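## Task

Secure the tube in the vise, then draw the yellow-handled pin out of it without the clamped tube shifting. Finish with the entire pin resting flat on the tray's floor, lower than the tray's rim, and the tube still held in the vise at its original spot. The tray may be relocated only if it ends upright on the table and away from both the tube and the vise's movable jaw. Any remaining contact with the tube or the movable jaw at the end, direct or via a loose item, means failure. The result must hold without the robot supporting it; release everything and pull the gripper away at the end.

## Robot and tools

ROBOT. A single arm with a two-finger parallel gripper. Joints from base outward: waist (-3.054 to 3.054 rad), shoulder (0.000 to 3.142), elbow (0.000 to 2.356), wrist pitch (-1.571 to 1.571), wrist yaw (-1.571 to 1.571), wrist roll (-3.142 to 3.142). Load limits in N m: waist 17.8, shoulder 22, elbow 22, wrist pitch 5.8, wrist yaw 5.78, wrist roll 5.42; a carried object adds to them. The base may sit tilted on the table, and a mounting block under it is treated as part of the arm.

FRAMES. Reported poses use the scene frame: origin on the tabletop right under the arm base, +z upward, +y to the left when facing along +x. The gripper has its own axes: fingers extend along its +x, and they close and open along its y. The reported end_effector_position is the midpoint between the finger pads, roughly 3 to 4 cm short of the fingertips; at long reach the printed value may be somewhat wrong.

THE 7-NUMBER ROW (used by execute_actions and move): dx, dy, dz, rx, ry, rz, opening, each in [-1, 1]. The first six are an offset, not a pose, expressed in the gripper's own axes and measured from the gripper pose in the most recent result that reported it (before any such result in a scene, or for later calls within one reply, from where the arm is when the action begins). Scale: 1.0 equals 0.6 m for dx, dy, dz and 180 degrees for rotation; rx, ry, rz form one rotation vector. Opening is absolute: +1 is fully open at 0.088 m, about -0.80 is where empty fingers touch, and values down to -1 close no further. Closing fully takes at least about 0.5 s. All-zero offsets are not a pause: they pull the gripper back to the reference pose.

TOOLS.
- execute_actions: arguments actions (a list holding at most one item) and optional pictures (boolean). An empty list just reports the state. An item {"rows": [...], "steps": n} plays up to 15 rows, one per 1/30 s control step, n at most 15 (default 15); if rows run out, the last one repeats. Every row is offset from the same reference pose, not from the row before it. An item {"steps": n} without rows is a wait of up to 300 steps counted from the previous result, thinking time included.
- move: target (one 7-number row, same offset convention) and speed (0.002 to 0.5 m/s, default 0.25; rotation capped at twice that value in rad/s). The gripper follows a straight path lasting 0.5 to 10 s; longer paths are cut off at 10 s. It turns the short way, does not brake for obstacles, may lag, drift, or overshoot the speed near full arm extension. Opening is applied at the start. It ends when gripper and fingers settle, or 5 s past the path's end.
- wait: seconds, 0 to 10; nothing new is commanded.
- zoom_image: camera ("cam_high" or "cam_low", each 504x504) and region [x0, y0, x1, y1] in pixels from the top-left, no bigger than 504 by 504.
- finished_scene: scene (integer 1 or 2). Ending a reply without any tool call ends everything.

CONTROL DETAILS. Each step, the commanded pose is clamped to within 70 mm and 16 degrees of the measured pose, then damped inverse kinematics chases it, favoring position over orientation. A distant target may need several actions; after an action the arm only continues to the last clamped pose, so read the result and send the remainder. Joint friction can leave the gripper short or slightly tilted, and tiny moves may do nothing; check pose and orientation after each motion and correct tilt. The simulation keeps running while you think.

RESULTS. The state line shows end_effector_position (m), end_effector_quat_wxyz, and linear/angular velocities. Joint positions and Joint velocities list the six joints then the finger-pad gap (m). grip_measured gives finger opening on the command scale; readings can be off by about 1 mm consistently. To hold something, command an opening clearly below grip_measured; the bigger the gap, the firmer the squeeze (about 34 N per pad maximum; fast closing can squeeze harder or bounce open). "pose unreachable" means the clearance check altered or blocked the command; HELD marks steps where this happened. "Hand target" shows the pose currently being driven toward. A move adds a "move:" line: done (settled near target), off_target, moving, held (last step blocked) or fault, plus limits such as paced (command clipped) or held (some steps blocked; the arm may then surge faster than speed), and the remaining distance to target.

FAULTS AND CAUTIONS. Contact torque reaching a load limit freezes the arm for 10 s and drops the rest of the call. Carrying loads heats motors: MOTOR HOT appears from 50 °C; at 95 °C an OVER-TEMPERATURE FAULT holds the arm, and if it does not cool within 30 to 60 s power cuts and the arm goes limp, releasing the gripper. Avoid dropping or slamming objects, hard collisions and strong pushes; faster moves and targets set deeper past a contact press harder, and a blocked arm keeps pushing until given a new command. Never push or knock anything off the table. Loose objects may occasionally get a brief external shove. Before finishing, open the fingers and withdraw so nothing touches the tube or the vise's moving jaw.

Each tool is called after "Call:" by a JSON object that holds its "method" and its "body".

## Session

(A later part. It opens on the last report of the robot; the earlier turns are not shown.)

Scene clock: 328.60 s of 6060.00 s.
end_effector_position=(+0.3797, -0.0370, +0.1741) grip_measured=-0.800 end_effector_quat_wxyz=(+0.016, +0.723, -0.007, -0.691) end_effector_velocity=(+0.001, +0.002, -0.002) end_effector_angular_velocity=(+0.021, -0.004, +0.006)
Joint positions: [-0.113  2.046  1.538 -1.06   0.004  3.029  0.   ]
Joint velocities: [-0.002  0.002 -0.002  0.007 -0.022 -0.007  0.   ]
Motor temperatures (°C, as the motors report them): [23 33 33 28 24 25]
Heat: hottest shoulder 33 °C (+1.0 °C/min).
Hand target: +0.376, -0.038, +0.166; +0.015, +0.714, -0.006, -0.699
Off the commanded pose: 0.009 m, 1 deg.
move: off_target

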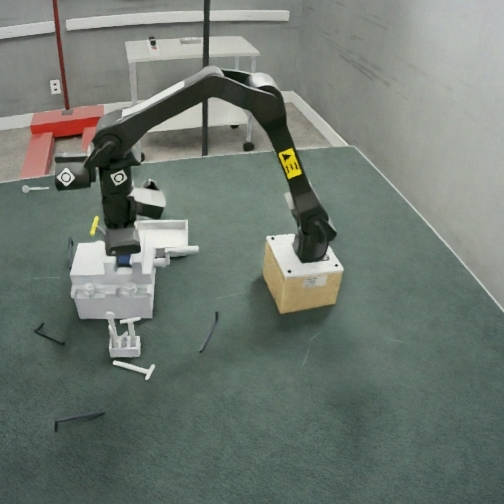

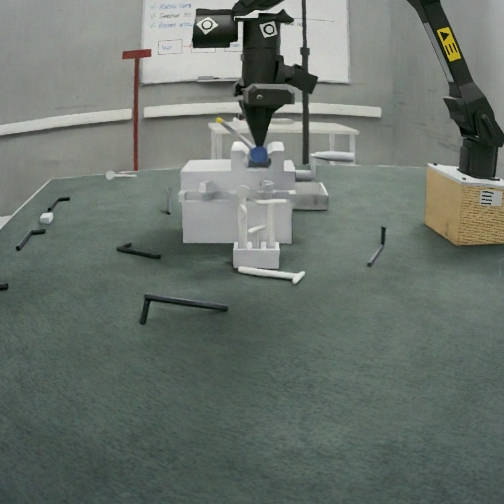

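Call:
{"method": "move", "body": {"target": [-0.05,0.05,-0.025,0,0.2,0,0.4], "speed": 0.06}}

Call:
{"method": "move", "body": {"target": [0.06,0,0,0,0,0,0.4], "speed": 0.04}}

Call:
{"method": "move", "body": {"target": [0,0,0,0,0,0,-0.8]}}

Call:
{"method": "zoom_image", "body": {"camera": "cam_low", "region": [180,80,320,200]}}

Scene clock: 340.30 s of 6060.00 s.
end_effector_position=(+0.3969, -0.0656, +0.2090) grip_measured=+0.400 end_effector_quat_wxyz=(+0.021, +0.902, -0.002, -0.432) end_effector_velocity=(-0.003, +0.001, -0.001) end_effector_angular_velocity=(+0.003, +0.006, +0.008)
Joint positions: [-0.229  1.684  1.023 -0.288 -0.127  2.947  0.059]
Joint velocities: [-0.002 -0.007 -0.007 -0.007 -0.007 -0.007 -0.   ]
Motor temperatures (°C, as the motors report them): [23 35 32 28 24 25]
Heat: hottest shoulder 35 °C (+2.0 °C/min).
Hand target: +0.394, -0.066, +0.207; +0.021, +0.901, -0.001, -0.433
Off the commanded pose: 0.005 m, 0 deg.
move: done

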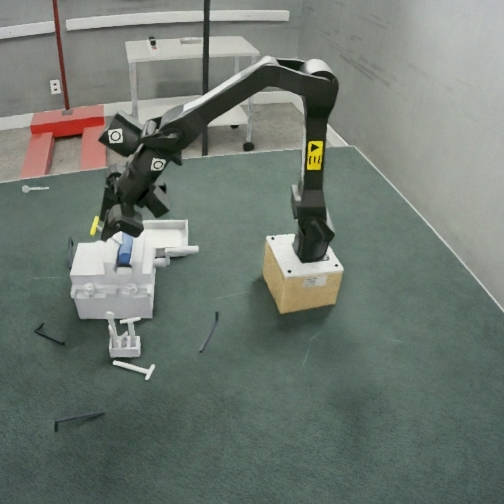

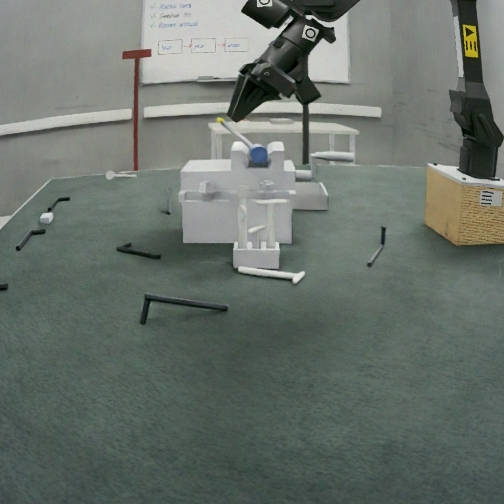

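Scene clock: 341.43 s of 6060.00 s.
end_effector_position=(+0.4114, -0.0688, +0.1866) grip_measured=+0.399 end_effector_quat_wxyz=(+0.020, +0.901, -0.007, -0.433) end_effector_velocity=(-0.000, +0.002, +0.001) end_effector_angular_velocity=(+0.013, -0.001, +0.017)
Joint positions: [-0.225  1.774  1.027 -0.203 -0.116  2.958  0.059]
Joint velocities: [-0.002 -0.002  0.002 -0.007 -0.022 -0.007 -0.   ]
Motor temperatures (°C, as the motors report them): [23 34 32 28 24 25]
Heat: hottest shoulder 34 °C (+1.0 °C/min).
Hand target: +0.419, -0.067, +0.181; +0.021, +0.902, -0.002, -0.432
Off the commanded pose: 0.010 m, 1 deg.
move: off_target

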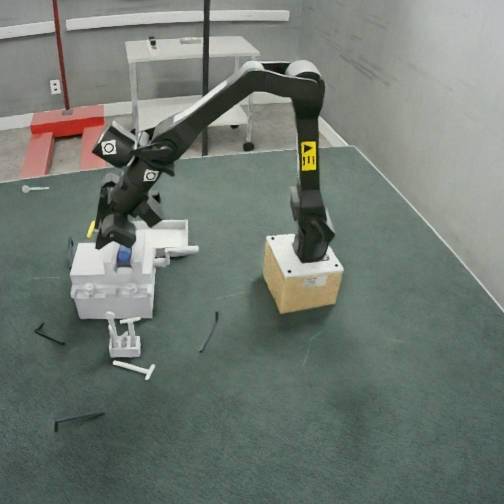

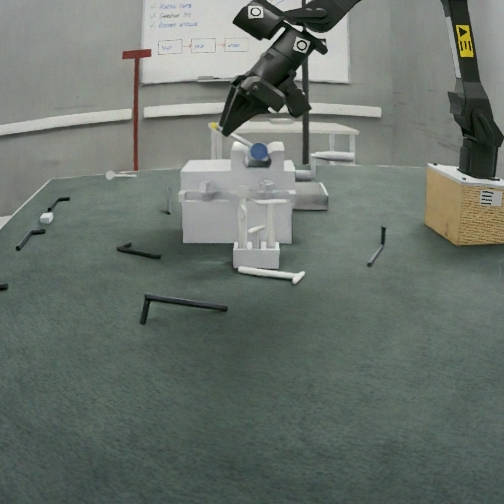

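Scene clock: 341.93 s of 6060.00 s.
end_effector_position=(+0.4115, -0.0725, +0.1879) grip_measured=-0.654 end_effector_quat_wxyz=(+0.020, +0.902, -0.012, -0.430) end_effector_velocity=(-0.004, +0.001, -0.003) end_effector_angular_velocity=(-0.006, +0.023, +0.003)
Joint positions: [-0.231  1.772  1.027 -0.198 -0.111  2.958  0.007]
Joint velocities: [ 0.002 -0.002 -0.002 -0.022  0.007 -0.007 -0.   ]
Motor temperatures (°C, as the motors report them): [23 34 32 28 24 25]
Heat: hottest shoulder 34 °C (+1.0 °C/min).
Hand target: +0.411, -0.069, +0.187; +0.020, +0.901, -0.007, -0.433
Off the commanded pose: 0.004 m, 1 deg.
move: done

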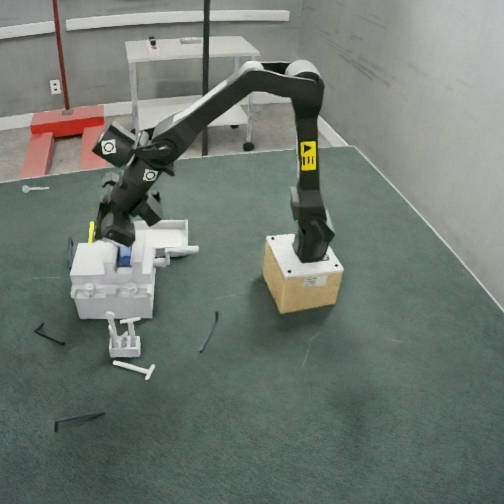

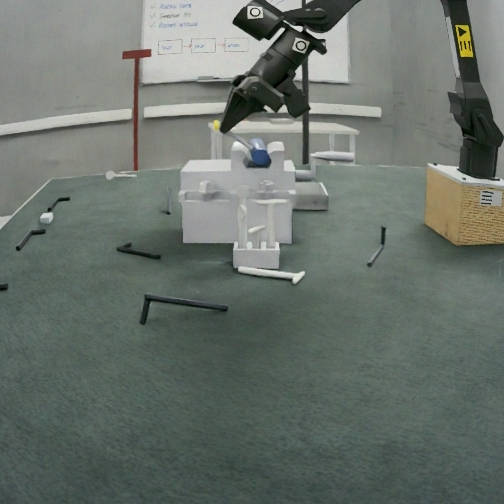

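Region (180, 80, 320, 200) of cam_low's 504x504 image, scaled by 3.600, with more detail than that image has; it fills the top 432 rows of this view, and the rest is white.

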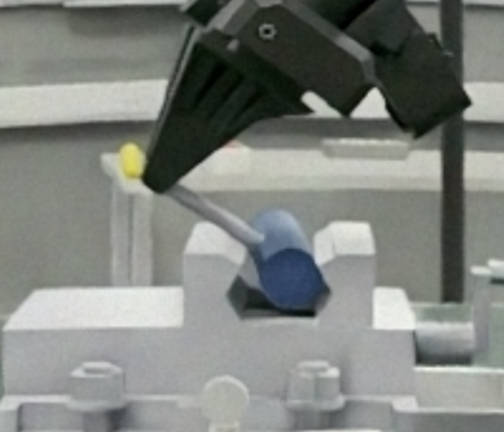

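Call:
{"method": "move", "body": {"target": [-0.045,0,0,0,0,0,-0.8], "speed": 0.03}}

Call:
{"method": "move", "body": {"target": [-0.045,0,0.025,0,0,0,-0.8], "speed": 0.03}}

Call:
{"method": "zoom_image", "body": {"camera": "cam_low", "region": [180,80,320,200]}}

Scene clock: 353.50 s of 6060.00 s.
end_effector_position=(+0.4009, -0.0705, +0.2071) grip_measured=-0.654 end_effector_quat_wxyz=(+0.020, +0.904, -0.011, -0.428) end_effector_velocity=(-0.002, -0.001, +0.001) end_effector_angular_velocity=(+0.002, +0.001, +0.003)
Joint positions: [-0.234  1.7    1.026 -0.264 -0.115  2.954  0.007]
Joint velocities: [-0.007 -0.007 -0.002 -0.007 -0.007 -0.007 -0.   ]
Motor temperatures (°C, as the motors report them): [23 35 33 28 24 25]
Heat: hottest shoulder 35 °C (+2.0 °C/min).
Hand target: +0.395, -0.071, +0.209; +0.020, +0.902, -0.012, -0.430
Off the commanded pose: 0.007 m, 0 deg.
move: done

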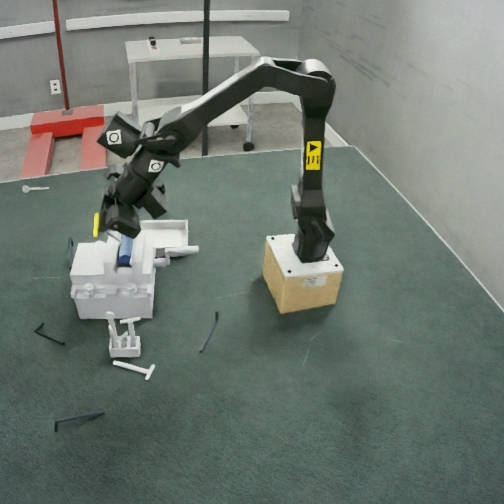

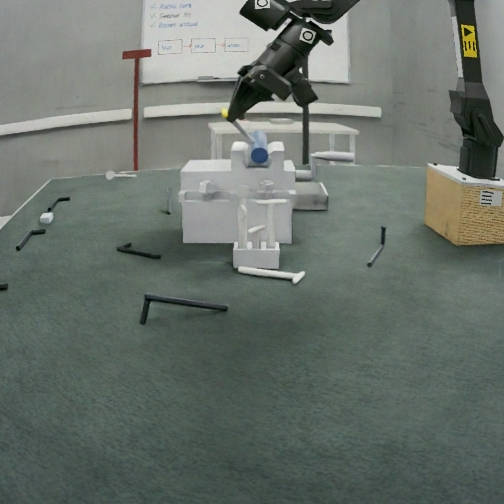

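Scene clock: 354.80 s of 6060.00 s.
end_effector_position=(+0.3843, -0.0706, +0.2246) grip_measured=-0.654 end_effector_quat_wxyz=(+0.023, +0.910, -0.013, -0.413) end_effector_velocity=(-0.005, +0.003, -0.001) end_effector_angular_velocity=(+0.004, +0.016, +0.012)
Joint positions: [-0.248  1.601  0.977 -0.282 -0.124  2.946  0.007]
Joint velocities: [ 0.002 -0.012 -0.007 -0.022 -0.007 -0.007 -0.   ]
Motor temperatures (°C, as the motors report them): [23 35 33 28 24 25]
Heat: hottest shoulder 35 °C (+2.0 °C/min).
Hand target: +0.373, -0.070, +0.219; +0.020, +0.904, -0.011, -0.428
Off the commanded pose: 0.014 m, 2 deg.
move: off_target

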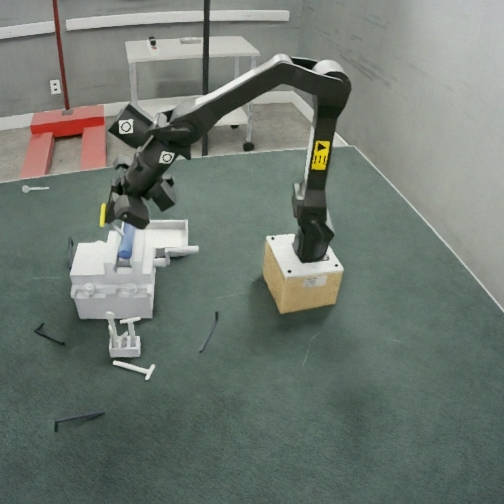

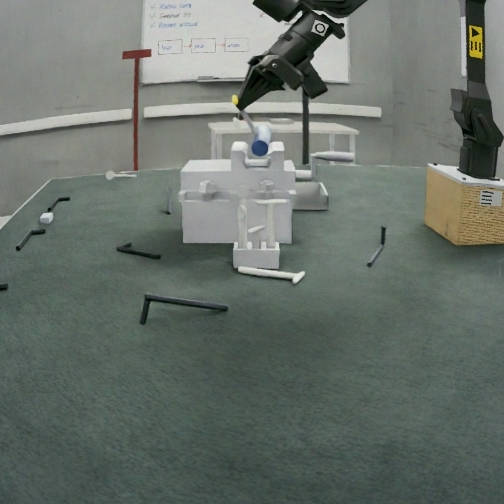

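Region (180, 80, 320, 200) of cam_low's 504x504 image, scaled by 3.600, with more detail than that image has; it fills the top 432 rows of this view, and the rest is white.

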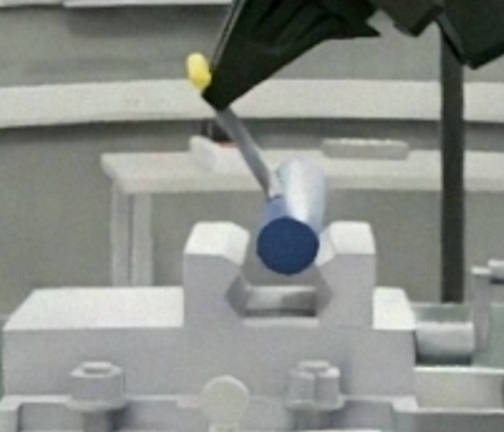

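Call:
{"method": "move", "body": {"target": [-0.034,0,0.03,0,0.14,0,-0.8], "speed": 0.03}}

Call:
{"method": "zoom_image", "body": {"camera": "cam_low", "region": [180,80,320,200]}}

Scene clock: 366.70 s of 6060.00 s.
end_effector_position=(+0.3574, -0.0693, +0.2244) grip_measured=-0.653 end_effector_quat_wxyz=(+0.027, +0.977, -0.008, -0.213) end_effector_velocity=(+0.002, +0.002, +0.004) end_effector_angular_velocity=(-0.010, -0.022, +0.012)
Joint positions: [-0.312  1.44   0.505  0.444 -0.25   2.978  0.007]
Joint velocities: [ 0.002 -0.002 -0.002  0.022 -0.007 -0.007 -0.   ]
Motor temperatures (°C, as the motors report them): [23 35 33 29 24 25]
Heat: hottest shoulder 35 °C (+2.0 °C/min).
Hand target: +0.357, -0.070, +0.229; +0.027, +0.978, -0.009, -0.205
Off the commanded pose: 0.004 m, 1 deg.
move: done

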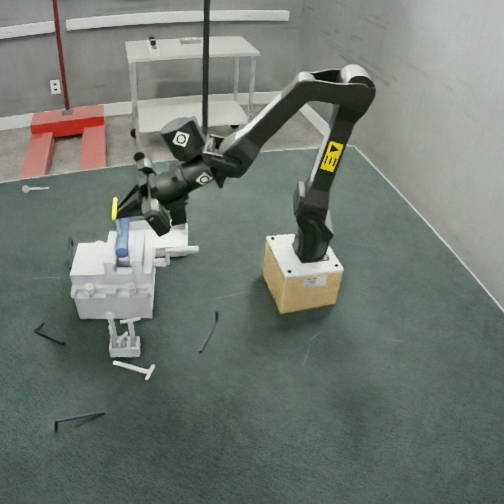

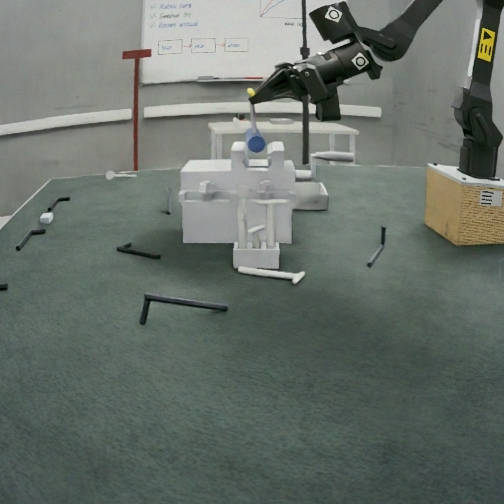

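Region (180, 80, 320, 200) of cam_low's 504x504 image, scaled by 3.600, with more detail than that image has; it fills the top 432 rows of this view, and the rest is white.

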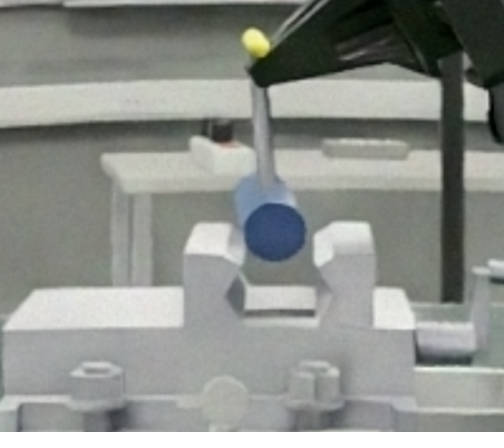

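Call:
{"method": "move", "body": {"target": [-0.016,0,0.006,0,0,0,-0.8], "speed": 0.02}}

Call:
{"method": "move", "body": {"target": [0.02,0,0.055,0,0,0,-0.8], "speed": 0.02}}

Call:
{"method": "zoom_image", "body": {"camera": "cam_low", "region": [180,80,320,200]}}

Scene clock: 374.27 s of 6060.00 s.
end_effector_position=(+0.3488, -0.0688, +0.2231) grip_measured=-0.653 end_effector_quat_wxyz=(+0.025, +0.976, -0.008, -0.217) end_effector_velocity=(-0.003, +0.001, -0.002) end_effector_angular_velocity=(-0.001, +0.006, +0.007)
Joint positions: [-0.321  1.404  0.481  0.423 -0.258  2.976  0.007]
Joint velocities: [-0.002 -0.007 -0.007 -0.007 -0.007 -0.007 -0.   ]
Motor temperatures (°C, as the motors report them): [23 35 33 30 24 25]
Heat: hottest shoulder 35 °C (+3.0 °C/min).
Hand target: +0.347, -0.069, +0.225; +0.027, +0.977, -0.008, -0.213
Off the commanded pose: 0.003 m, 1 deg.
move: done

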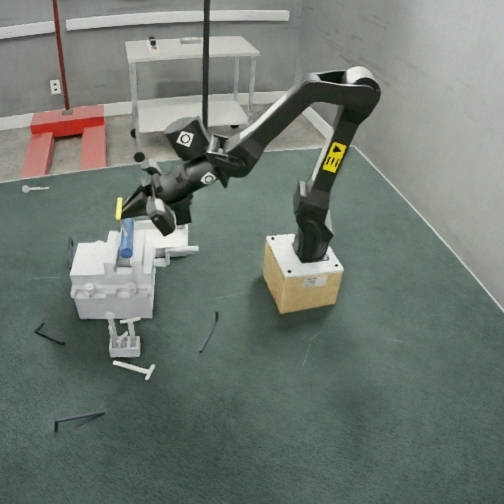

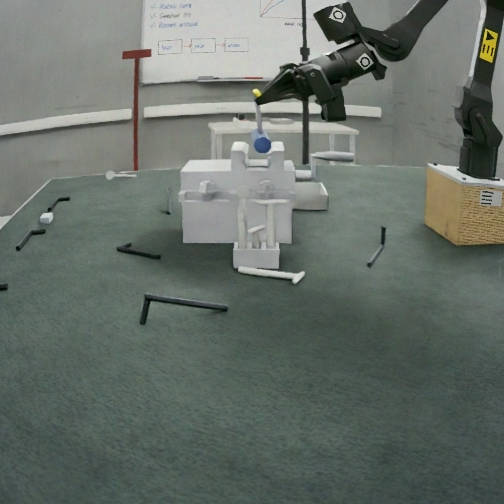

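Scene clock: 376.23 s of 6060.00 s.
end_effector_position=(+0.3508, -0.0700, +0.2028) grip_measured=-0.653 end_effector_quat_wxyz=(+0.029, +0.980, -0.006, -0.197) end_effector_velocity=(-0.001, +0.001, -0.005) end_effector_angular_velocity=(+0.001, +0.016, +0.007)
Joint positions: [-0.326  1.511  0.413  0.64  -0.269  2.976  0.007]
Joint velocities: [-0.002  0.007 -0.002 -0.007 -0.007 -0.007 -0.   ]
Motor temperatures (°C, as the motors report them): [23 34 33 31 24 25]
Heat: hottest shoulder 34 °C (+1.0 °C/min).
Hand target: +0.345, -0.070, +0.188; +0.025, +0.976, -0.007, -0.217
Off the commanded pose: 0.015 m, 2 deg.
move: off_target

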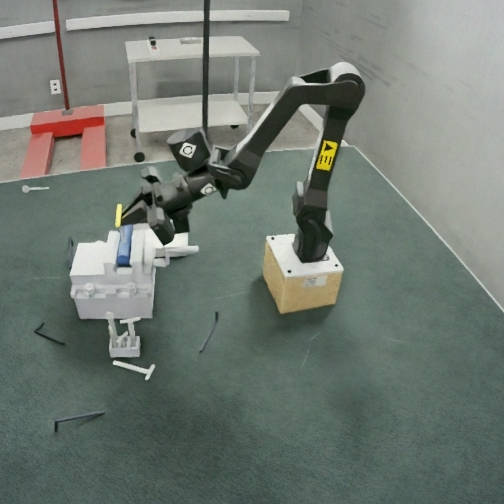

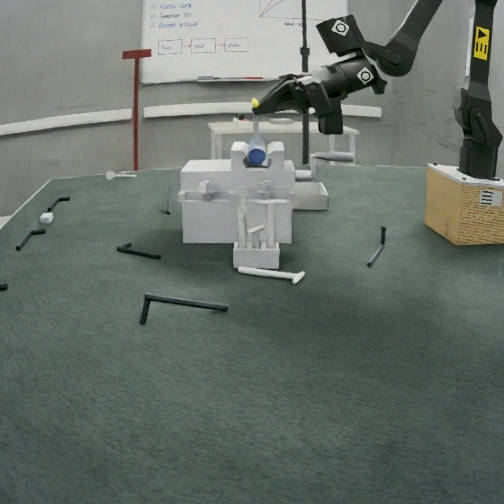

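Region (180, 80, 320, 200) of cam_low's 504x504 image, scaled by 3.600, with more detail than that image has; it fills the top 432 rows of this view, and the rest is white.

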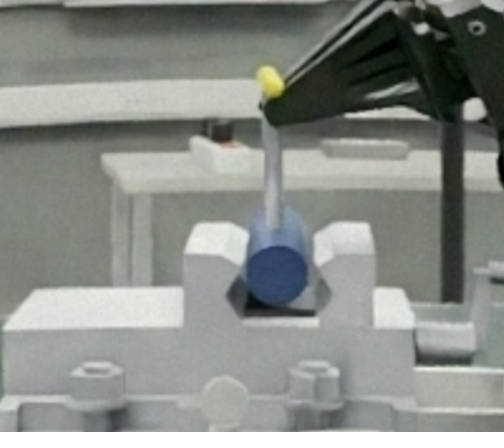

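Call:
{"method": "move", "body": {"target": [0,0,0,0,0,0,-0.2]}}

Call:
{"method": "move", "body": {"target": [-0.06,0,-0.02,0,0,0,0.2], "speed": 0.06}}

Call:
{"method": "zoom_image", "body": {"camera": "cam_low", "region": [180,80,320,200]}}

Scene clock: 380.70 s of 6060.00 s.
end_effector_position=(+0.3508, -0.0704, +0.2021) grip_measured=-0.200 end_effector_quat_wxyz=(+0.029, +0.980, -0.007, -0.197) end_effector_velocity=(+0.002, -0.000, +0.006) end_effector_angular_velocity=(-0.012, -0.026, +0.007)
Joint positions: [-0.326  1.514  0.412  0.642 -0.268  2.975  0.029]
Joint velocities: [-0.002 -0.002  0.002  0.022 -0.007 -0.007 -0.   ]
Motor temperatures (°C, as the motors report them): [23 34 33 31 24 25]
Heat: hottest shoulder 34 °C (+1.0 °C/min).
Hand target: +0.351, -0.070, +0.203; +0.029, +0.980, -0.007, -0.197
Off the commanded pose: 0.001 m, 0 deg.
move: done

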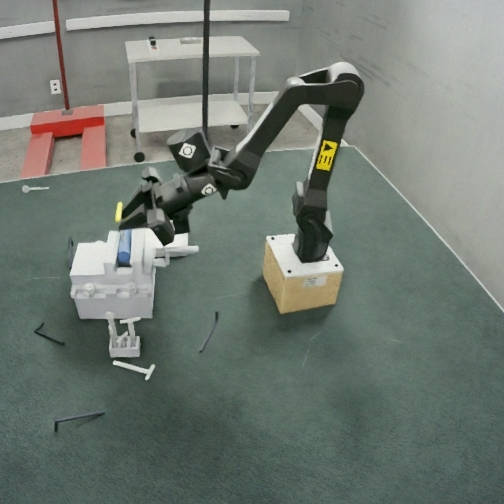

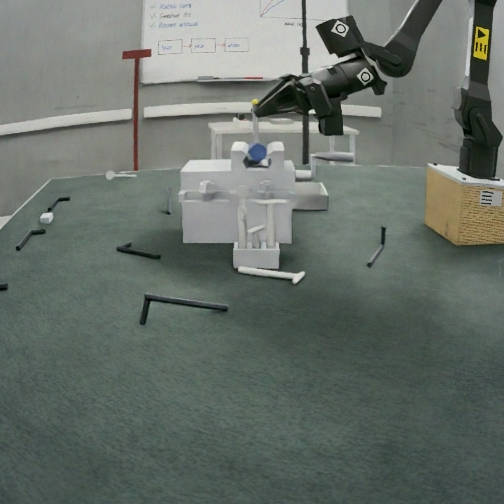

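Scene clock: 381.67 s of 6060.00 s.
end_effector_position=(+0.3260, -0.0689, +0.2318) grip_measured=+0.200 end_effector_quat_wxyz=(+0.030, +0.981, -0.007, -0.192) end_effector_velocity=(-0.002, +0.003, -0.001) end_effector_angular_velocity=(+0.006, +0.009, +0.020)
Joint positions: [-0.359  1.281  0.395  0.434 -0.298  2.962  0.049]
Joint velocities: [-0.002 -0.012 -0.002 -0.022 -0.022 -0.007 -0.   ]
Motor temperatures (°C, as the motors report them): [23 34 33 31 24 25]
Heat: hottest shoulder 34 °C (+1.0 °C/min).
Hand target: +0.323, -0.069, +0.228; +0.030, +0.980, -0.007, -0.197
Off the commanded pose: 0.006 m, 1 deg.
move: done

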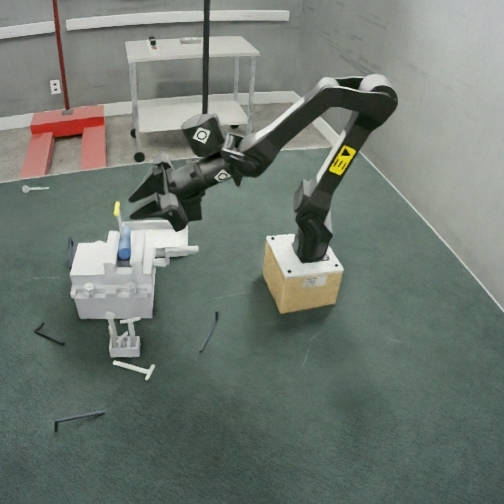

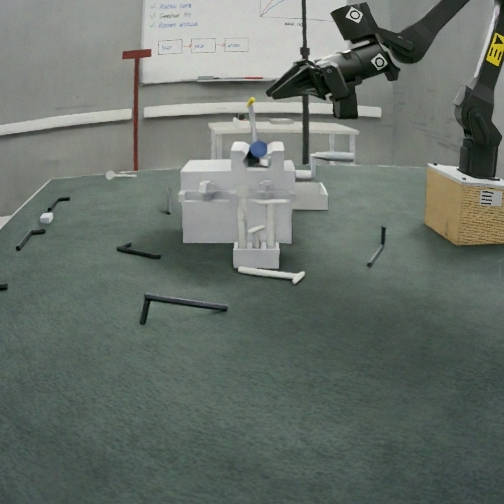

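Region (180, 80, 320, 200) of cam_low's 504x504 image, scaled by 3.600, with more detail than that image has; it fills the top 432 rows of this view, and the rest is white.

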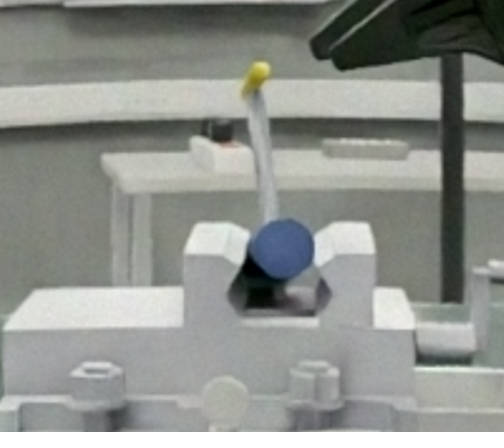

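Call:
{"method": "move", "body": {"target": [-0.07,-0.04,0.06,0,-0.375,0,0.2], "speed": 0.1}}

Scene clock: 393.33 s of 6060.00 s.
end_effector_position=(+0.2732, -0.0455, +0.2120) grip_measured=+0.200 end_effector_quat_wxyz=(+0.015, +0.711, -0.019, -0.703) end_effector_velocity=(-0.003, +0.001, +0.004) end_effector_angular_velocity=(+0.009, +0.006, -0.010)
Joint positions: [-0.173  1.653  1.201 -1.148  0.025  2.988  0.049]
Joint velocities: [-0.002 -0.007  0.007 -0.022 -0.007  0.007  0.   ]
Motor temperatures (°C, as the motors report them): [23 32 34 31 24 25]
Heat: hottest elbow 34 °C (+0.0 °C/min).
Hand target: +0.275, -0.045, +0.211; +0.016, +0.709, -0.019, -0.705
Off the commanded pose: 0.001 m, 1 deg.
move: done

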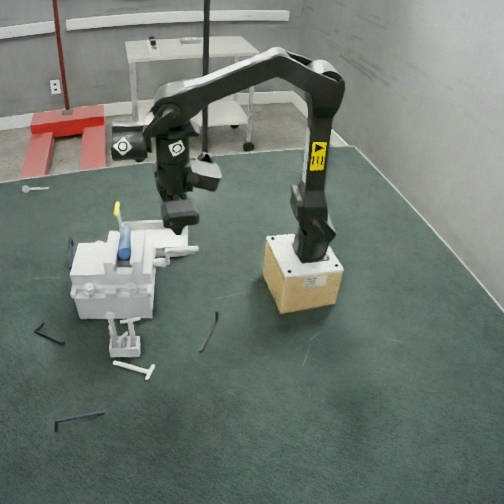

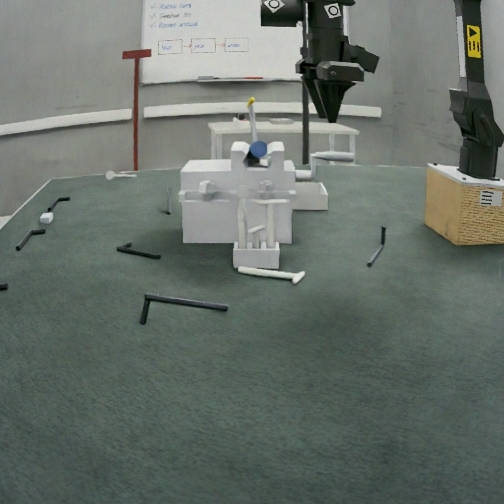

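Call:
{"method": "move", "body": {"target": [0.135,-0.006,0.012,0,0,0,0.2], "speed": 0.08}}

Call:
{"method": "move", "body": {"target": [0,0,0,0,0,0,-0.75]}}

Call:
{"method": "move", "body": {"target": [0.012,0.033,0,0,0,0,-0.75], "speed": 0.06}}

Call:
{"method": "move", "body": {"target": [0.028,0.02,0,0,0,0,-0.75], "speed": 0.06}}

Call:
{"method": "move", "body": {"target": [0.035,0.003,0,0,0,0,-0.75], "speed": 0.06}}

Call:
{"method": "move", "body": {"target": [0.032,-0.015,0,0,0,0,-0.75], "speed": 0.06}}

Call:
{"method": "move", "body": {"target": [0.02,-0.03,0,0,0,0,-0.75], "speed": 0.06}}

Call:
{"method": "move", "body": {"target": [0.004,-0.035,0,0,0,0,-0.75], "speed": 0.06}}

Call:
{"method": "move", "body": {"target": [-0.005,-0.035,0,0,0,0,-0.75], "speed": 0.06}}

Call:
{"method": "zoom_image", "body": {"camera": "cam_low", "region": [180,80,320,200]}}

Scene clock: 412.50 s of 6060.00 s.
end_effector_position=(+0.2700, -0.0464, +0.1360) grip_measured=+0.200 end_effector_quat_wxyz=(+0.016, +0.717, -0.020, -0.696) end_effector_velocity=(-0.002, +0.003, -0.000) end_effector_angular_velocity=(+0.023, +0.003, -0.009)
Joint positions: [-0.172  1.721  0.954 -0.815  0.026  2.989  0.049]
Joint velocities: [-0.002 -0.002 -0.002 -0.007 -0.022  0.007  0.   ]
Motor temperatures (°C, as the motors report them): [23 32 34 29 24 25]
Heat: hottest elbow 34 °C (-1.0 °C/min).
Hand target: +0.266, -0.046, +0.131; +0.015, +0.711, -0.019, -0.703
Off the commanded pose: 0.006 m, 1 deg.
move: done

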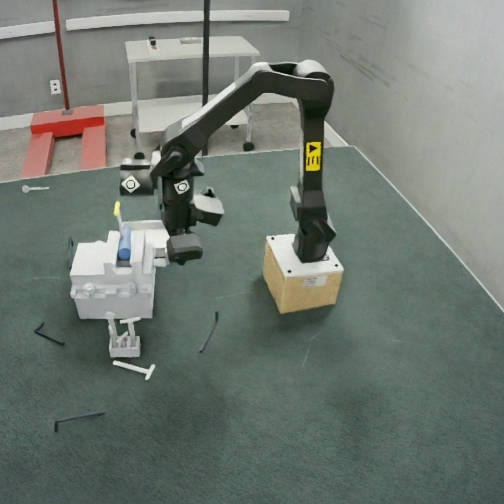

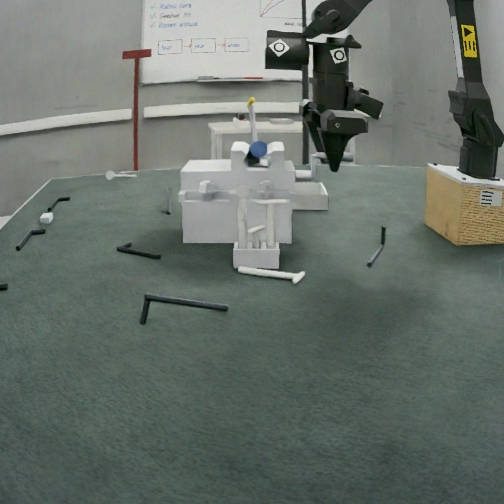

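Scene clock: 413.00 s of 6060.00 s.
end_effector_position=(+0.2697, -0.0449, +0.1359) grip_measured=-0.471 end_effector_quat_wxyz=(+0.014, +0.717, -0.017, -0.697) end_effector_velocity=(+0.001, +0.002, -0.001) end_effector_angular_velocity=(+0.021, -0.006, +0.006)
Joint positions: [-0.17   1.721  0.954 -0.817  0.019  2.99   0.016]
Joint velocities: [-0.002  0.002 -0.002  0.007 -0.022 -0.007 -0.   ]
Motor temperatures (°C, as the motors report them): [23 32 34 29 24 25]
Heat: hottest elbow 34 °C (-1.0 °C/min).
Hand target: +0.270, -0.046, +0.136; +0.016, +0.717, -0.020, -0.696
Off the commanded pose: 0.002 m, 0 deg.
move: done

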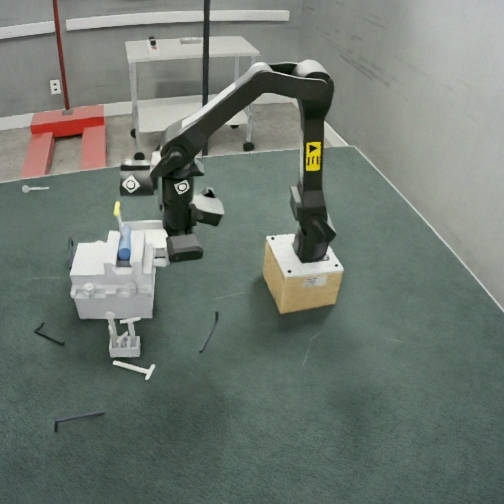

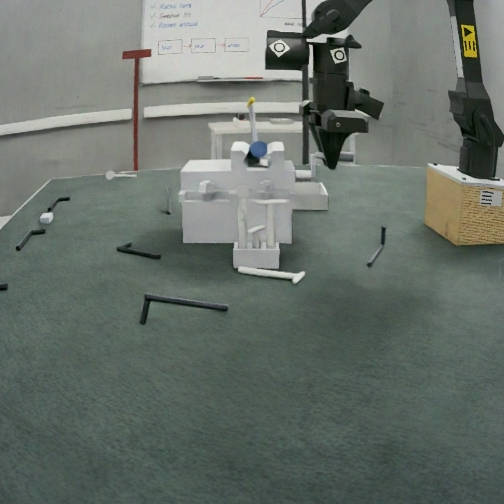

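Scene clock: 413.77 s of 6060.00 s.
end_effector_position=(+0.2678, -0.0612, +0.1316) grip_measured=-0.472 end_effector_quat_wxyz=(+0.009, +0.717, -0.015, -0.697) end_effector_velocity=(-0.002, -0.000, +0.000) end_effector_angular_velocity=(+0.009, +0.006, +0.000)
Joint positions: [-0.234  1.736  0.951 -0.801  0.011  2.929  0.016]
Joint velocities: [-0.007 -0.002 -0.002 -0.007 -0.007 -0.007 -0.   ]
Motor temperatures (°C, as the motors report them): [23 32 34 29 24 25]
Heat: hottest elbow 34 °C (-1.0 °C/min).
Hand target: +0.270, -0.065, +0.130; +0.014, +0.717, -0.018, -0.696
Off the commanded pose: 0.005 m, 1 deg.
move: done

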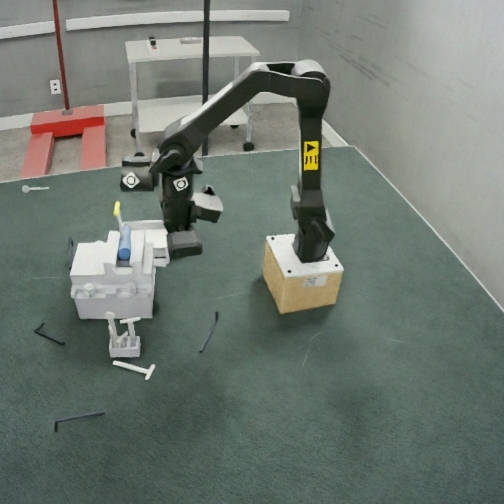

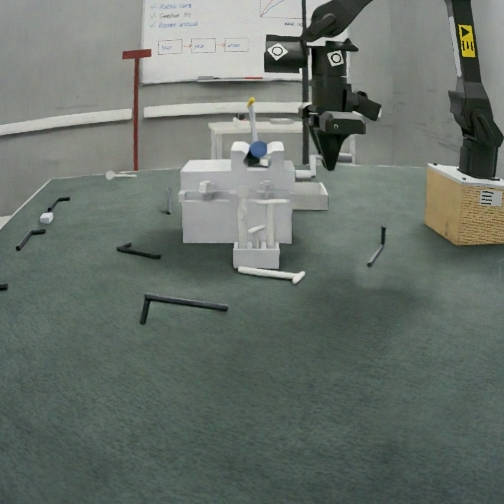

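Scene clock: 414.53 s of 6060.00 s.
end_effector_position=(+0.2657, -0.0734, +0.1187) grip_measured=-0.472 end_effector_quat_wxyz=(+0.009, +0.716, -0.016, -0.698) end_effector_velocity=(-0.002, +0.001, +0.000) end_effector_angular_velocity=(+0.009, +0.005, -0.010)
Joint positions: [-0.276  1.768  0.927 -0.747  0.014  2.889  0.016]
Joint velocities: [-0.002 -0.002 -0.002 -0.007 -0.007  0.007 -0.   ]
Motor temperatures (°C, as the motors report them): [23 31 34 29 24 25]
Heat: hottest elbow 34 °C (-1.0 °C/min).
Hand target: +0.268, -0.074, +0.115; +0.009, +0.717, -0.015, -0.697
Off the commanded pose: 0.004 m, 0 deg.
move: done

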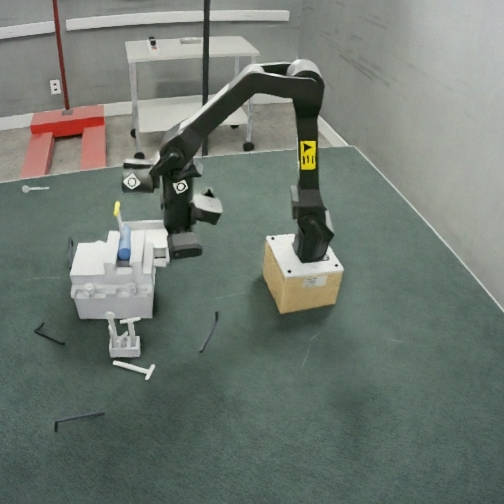

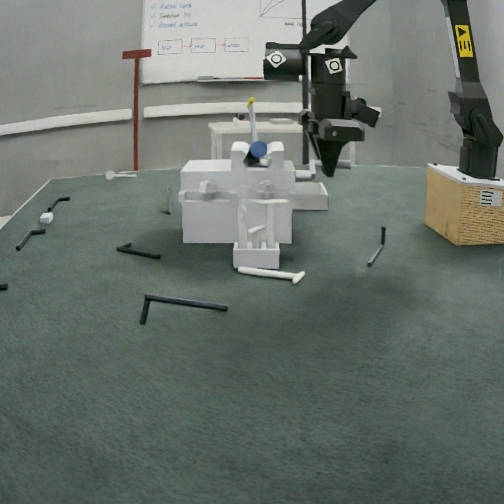

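Scene clock: 415.30 s of 6060.00 s.
end_effector_position=(+0.2650, -0.0773, +0.1013) grip_measured=-0.473 end_effector_quat_wxyz=(+0.011, +0.716, -0.020, -0.698) end_effector_velocity=(-0.002, -0.001, -0.002) end_effector_angular_velocity=(-0.006, +0.004, -0.010)
Joint positions: [-0.285  1.807  0.892 -0.671  0.022  2.883  0.016]
Joint velocities: [-0.002  0.002 -0.007  0.007  0.007  0.007 -0.   ]
Motor temperatures (°C, as the motors report them): [23 31 34 29 24 25]
Heat: hottest elbow 34 °C (-1.0 °C/min).
Hand target: +0.266, -0.076, +0.098; +0.009, +0.716, -0.016, -0.698
Off the commanded pose: 0.004 m, 1 deg.
move: done

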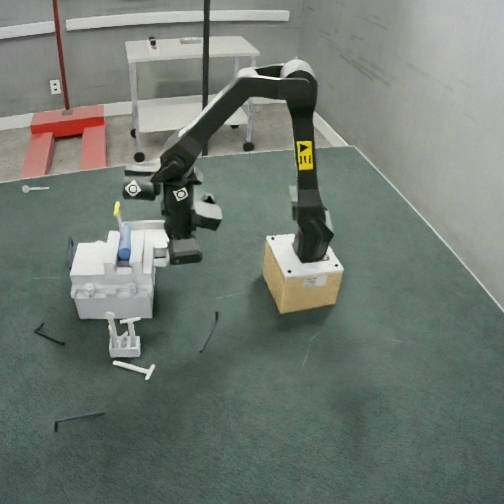

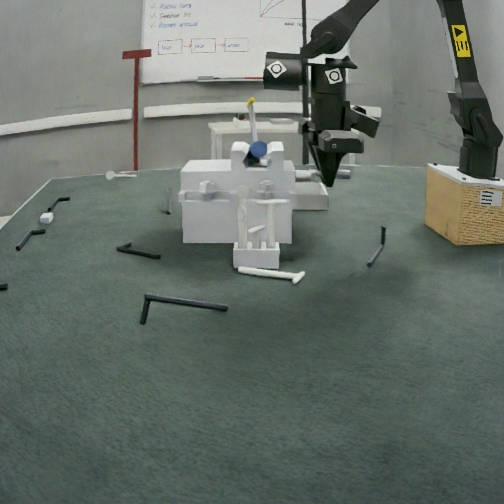

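Scene clock: 416.07 s of 6060.00 s.
end_effector_position=(+0.2656, -0.0725, +0.0856) grip_measured=-0.475 end_effector_quat_wxyz=(+0.013, +0.717, -0.025, -0.697) end_effector_velocity=(-0.004, +0.003, -0.002) end_effector_angular_velocity=(+0.011, +0.016, +0.024)
Joint positions: [-0.263  1.842  0.858 -0.597  0.03   2.91   0.016]
Joint velocities: [ 0.002  0.002 -0.007 -0.007 -0.007 -0.022  0.   ]
Motor temperatures (°C, as the motors report them): [23 31 34 29 24 25]
Heat: hottest elbow 34 °C (-1.0 °C/min).
Hand target: +0.265, -0.069, +0.082; +0.011, +0.716, -0.020, -0.698
Off the commanded pose: 0.005 m, 1 deg.
move: done

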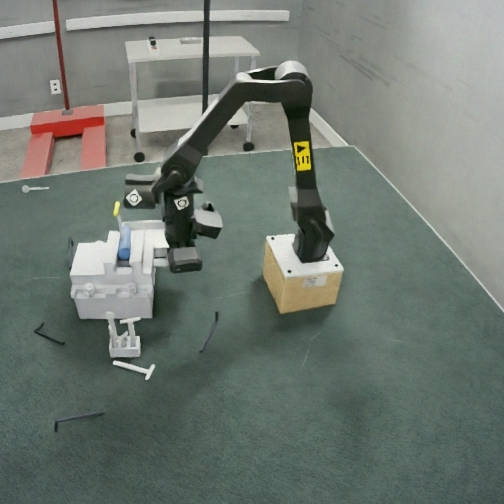

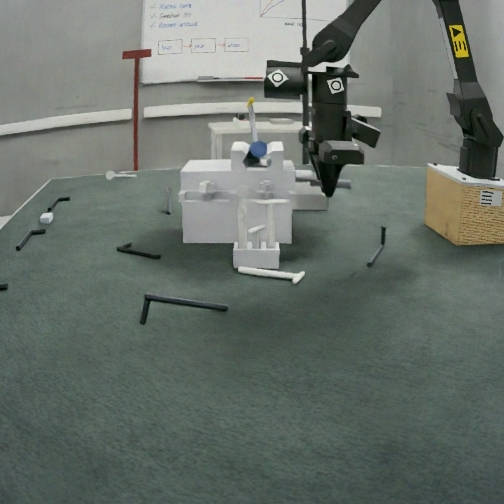

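Scene clock: 416.83 s of 6060.00 s.
end_effector_position=(+0.2674, -0.0627, +0.0756) grip_measured=-0.479 end_effector_quat_wxyz=(+0.017, +0.718, -0.036, -0.695) end_effector_velocity=(+0.002, +0.001, -0.002) end_effector_angular_velocity=(+0.004, -0.013, +0.010)
Joint positions: [-0.215  1.864  0.833 -0.544  0.05   2.967  0.016]
Joint velocities: [ 0.002  0.002 -0.007  0.022 -0.007 -0.007 -0.   ]
Motor temperatures (°C, as the motors report them): [23 31 34 29 24 25]
Heat: hottest elbow 34 °C (-1.0 °C/min).
Hand target: +0.266, -0.055, +0.073; +0.013, +0.716, -0.025, -0.697
Off the commanded pose: 0.008 m, 1 deg.
move: done

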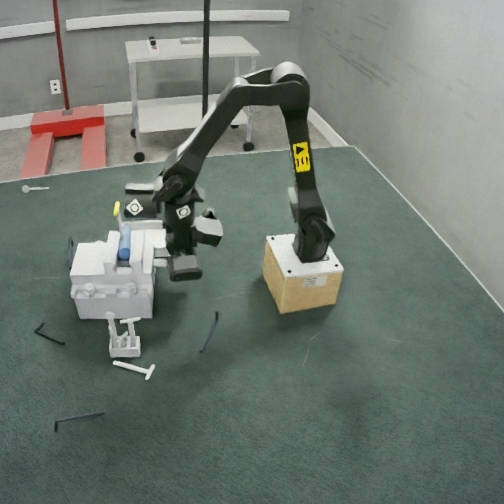

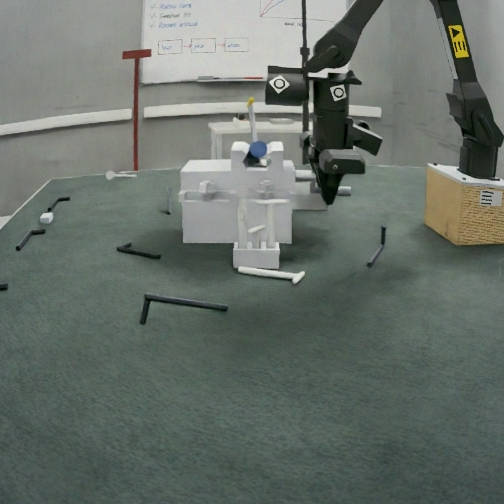

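Scene clock: 417.70 s of 6060.00 s.
end_effector_position=(+0.2703, -0.0486, +0.0707) grip_measured=-0.484 end_effector_quat_wxyz=(+0.018, +0.719, -0.046, -0.693) end_effector_velocity=(-0.001, +0.006, -0.000) end_effector_angular_velocity=(+0.023, +0.004, +0.001)
Joint positions: [-0.153  1.876  0.823 -0.519  0.065  3.041  0.015]
Joint velocities: [ 0.007 -0.002 -0.002 -0.007 -0.022  0.007 -0.   ]
Motor temperatures (°C, as the motors report them): [23 32 34 29 24 25]
Heat: hottest elbow 34 °C (-1.0 °C/min).
Hand target: +0.268, -0.042, +0.071; +0.017, +0.718, -0.036, -0.695
Off the commanded pose: 0.007 m, 1 deg.
move: done

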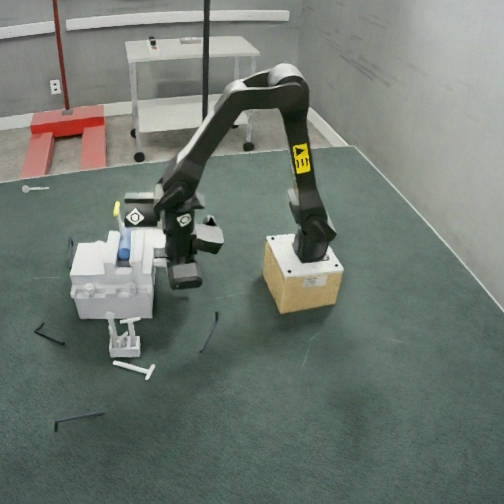

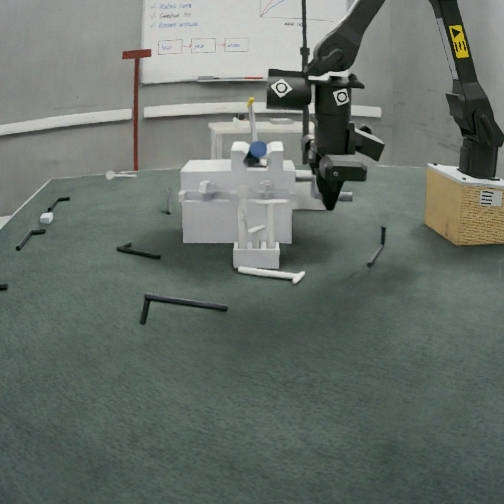

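Scene clock: 418.40 s of 6060.00 s.
end_effector_position=(+0.2714, -0.0422, +0.0703) grip_measured=-0.495 end_effector_quat_wxyz=(+0.018, +0.718, -0.068, -0.692) end_effector_velocity=(+0.001, -0.001, +0.000) end_effector_angular_velocity=(-0.008, -0.006, +0.010)
Joint positions: [-0.112  1.878  0.823 -0.518  0.097  3.113  0.015]
Joint velocities: [ 0.002 -0.002 -0.002  0.007  0.007 -0.007 -0.001]
Motor temperatures (°C, as the motors report them): [23 32 34 29 24 25]
Heat: hottest elbow 34 °C (-1.0 °C/min).
Hand target: +0.271, -0.028, +0.072; +0.018, +0.719, -0.046, -0.693
Off the commanded pose: 0.015 m, 3 deg.
move: off_target

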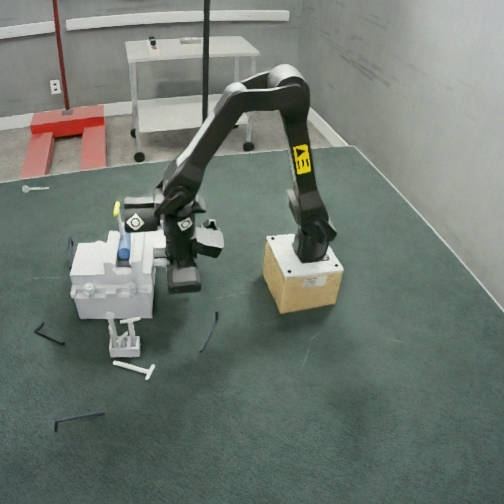

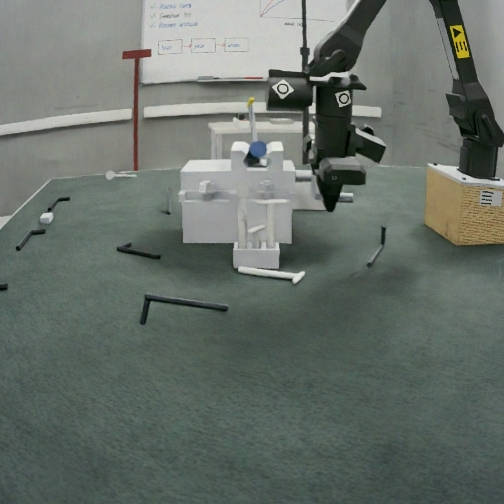

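Region (180, 80, 320, 200) of cam_low's 504x504 image, scaled by 3.600, with more detail than that image has; it fills the top 432 rows of this view, and the rest is white.

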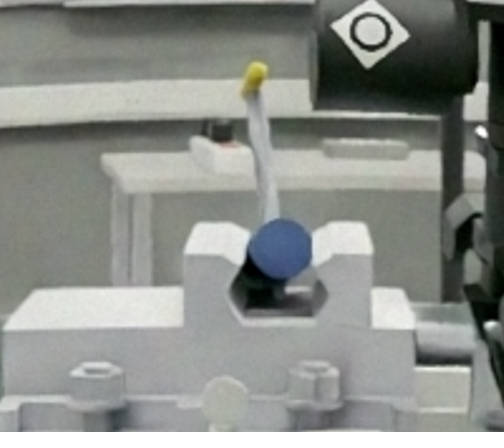

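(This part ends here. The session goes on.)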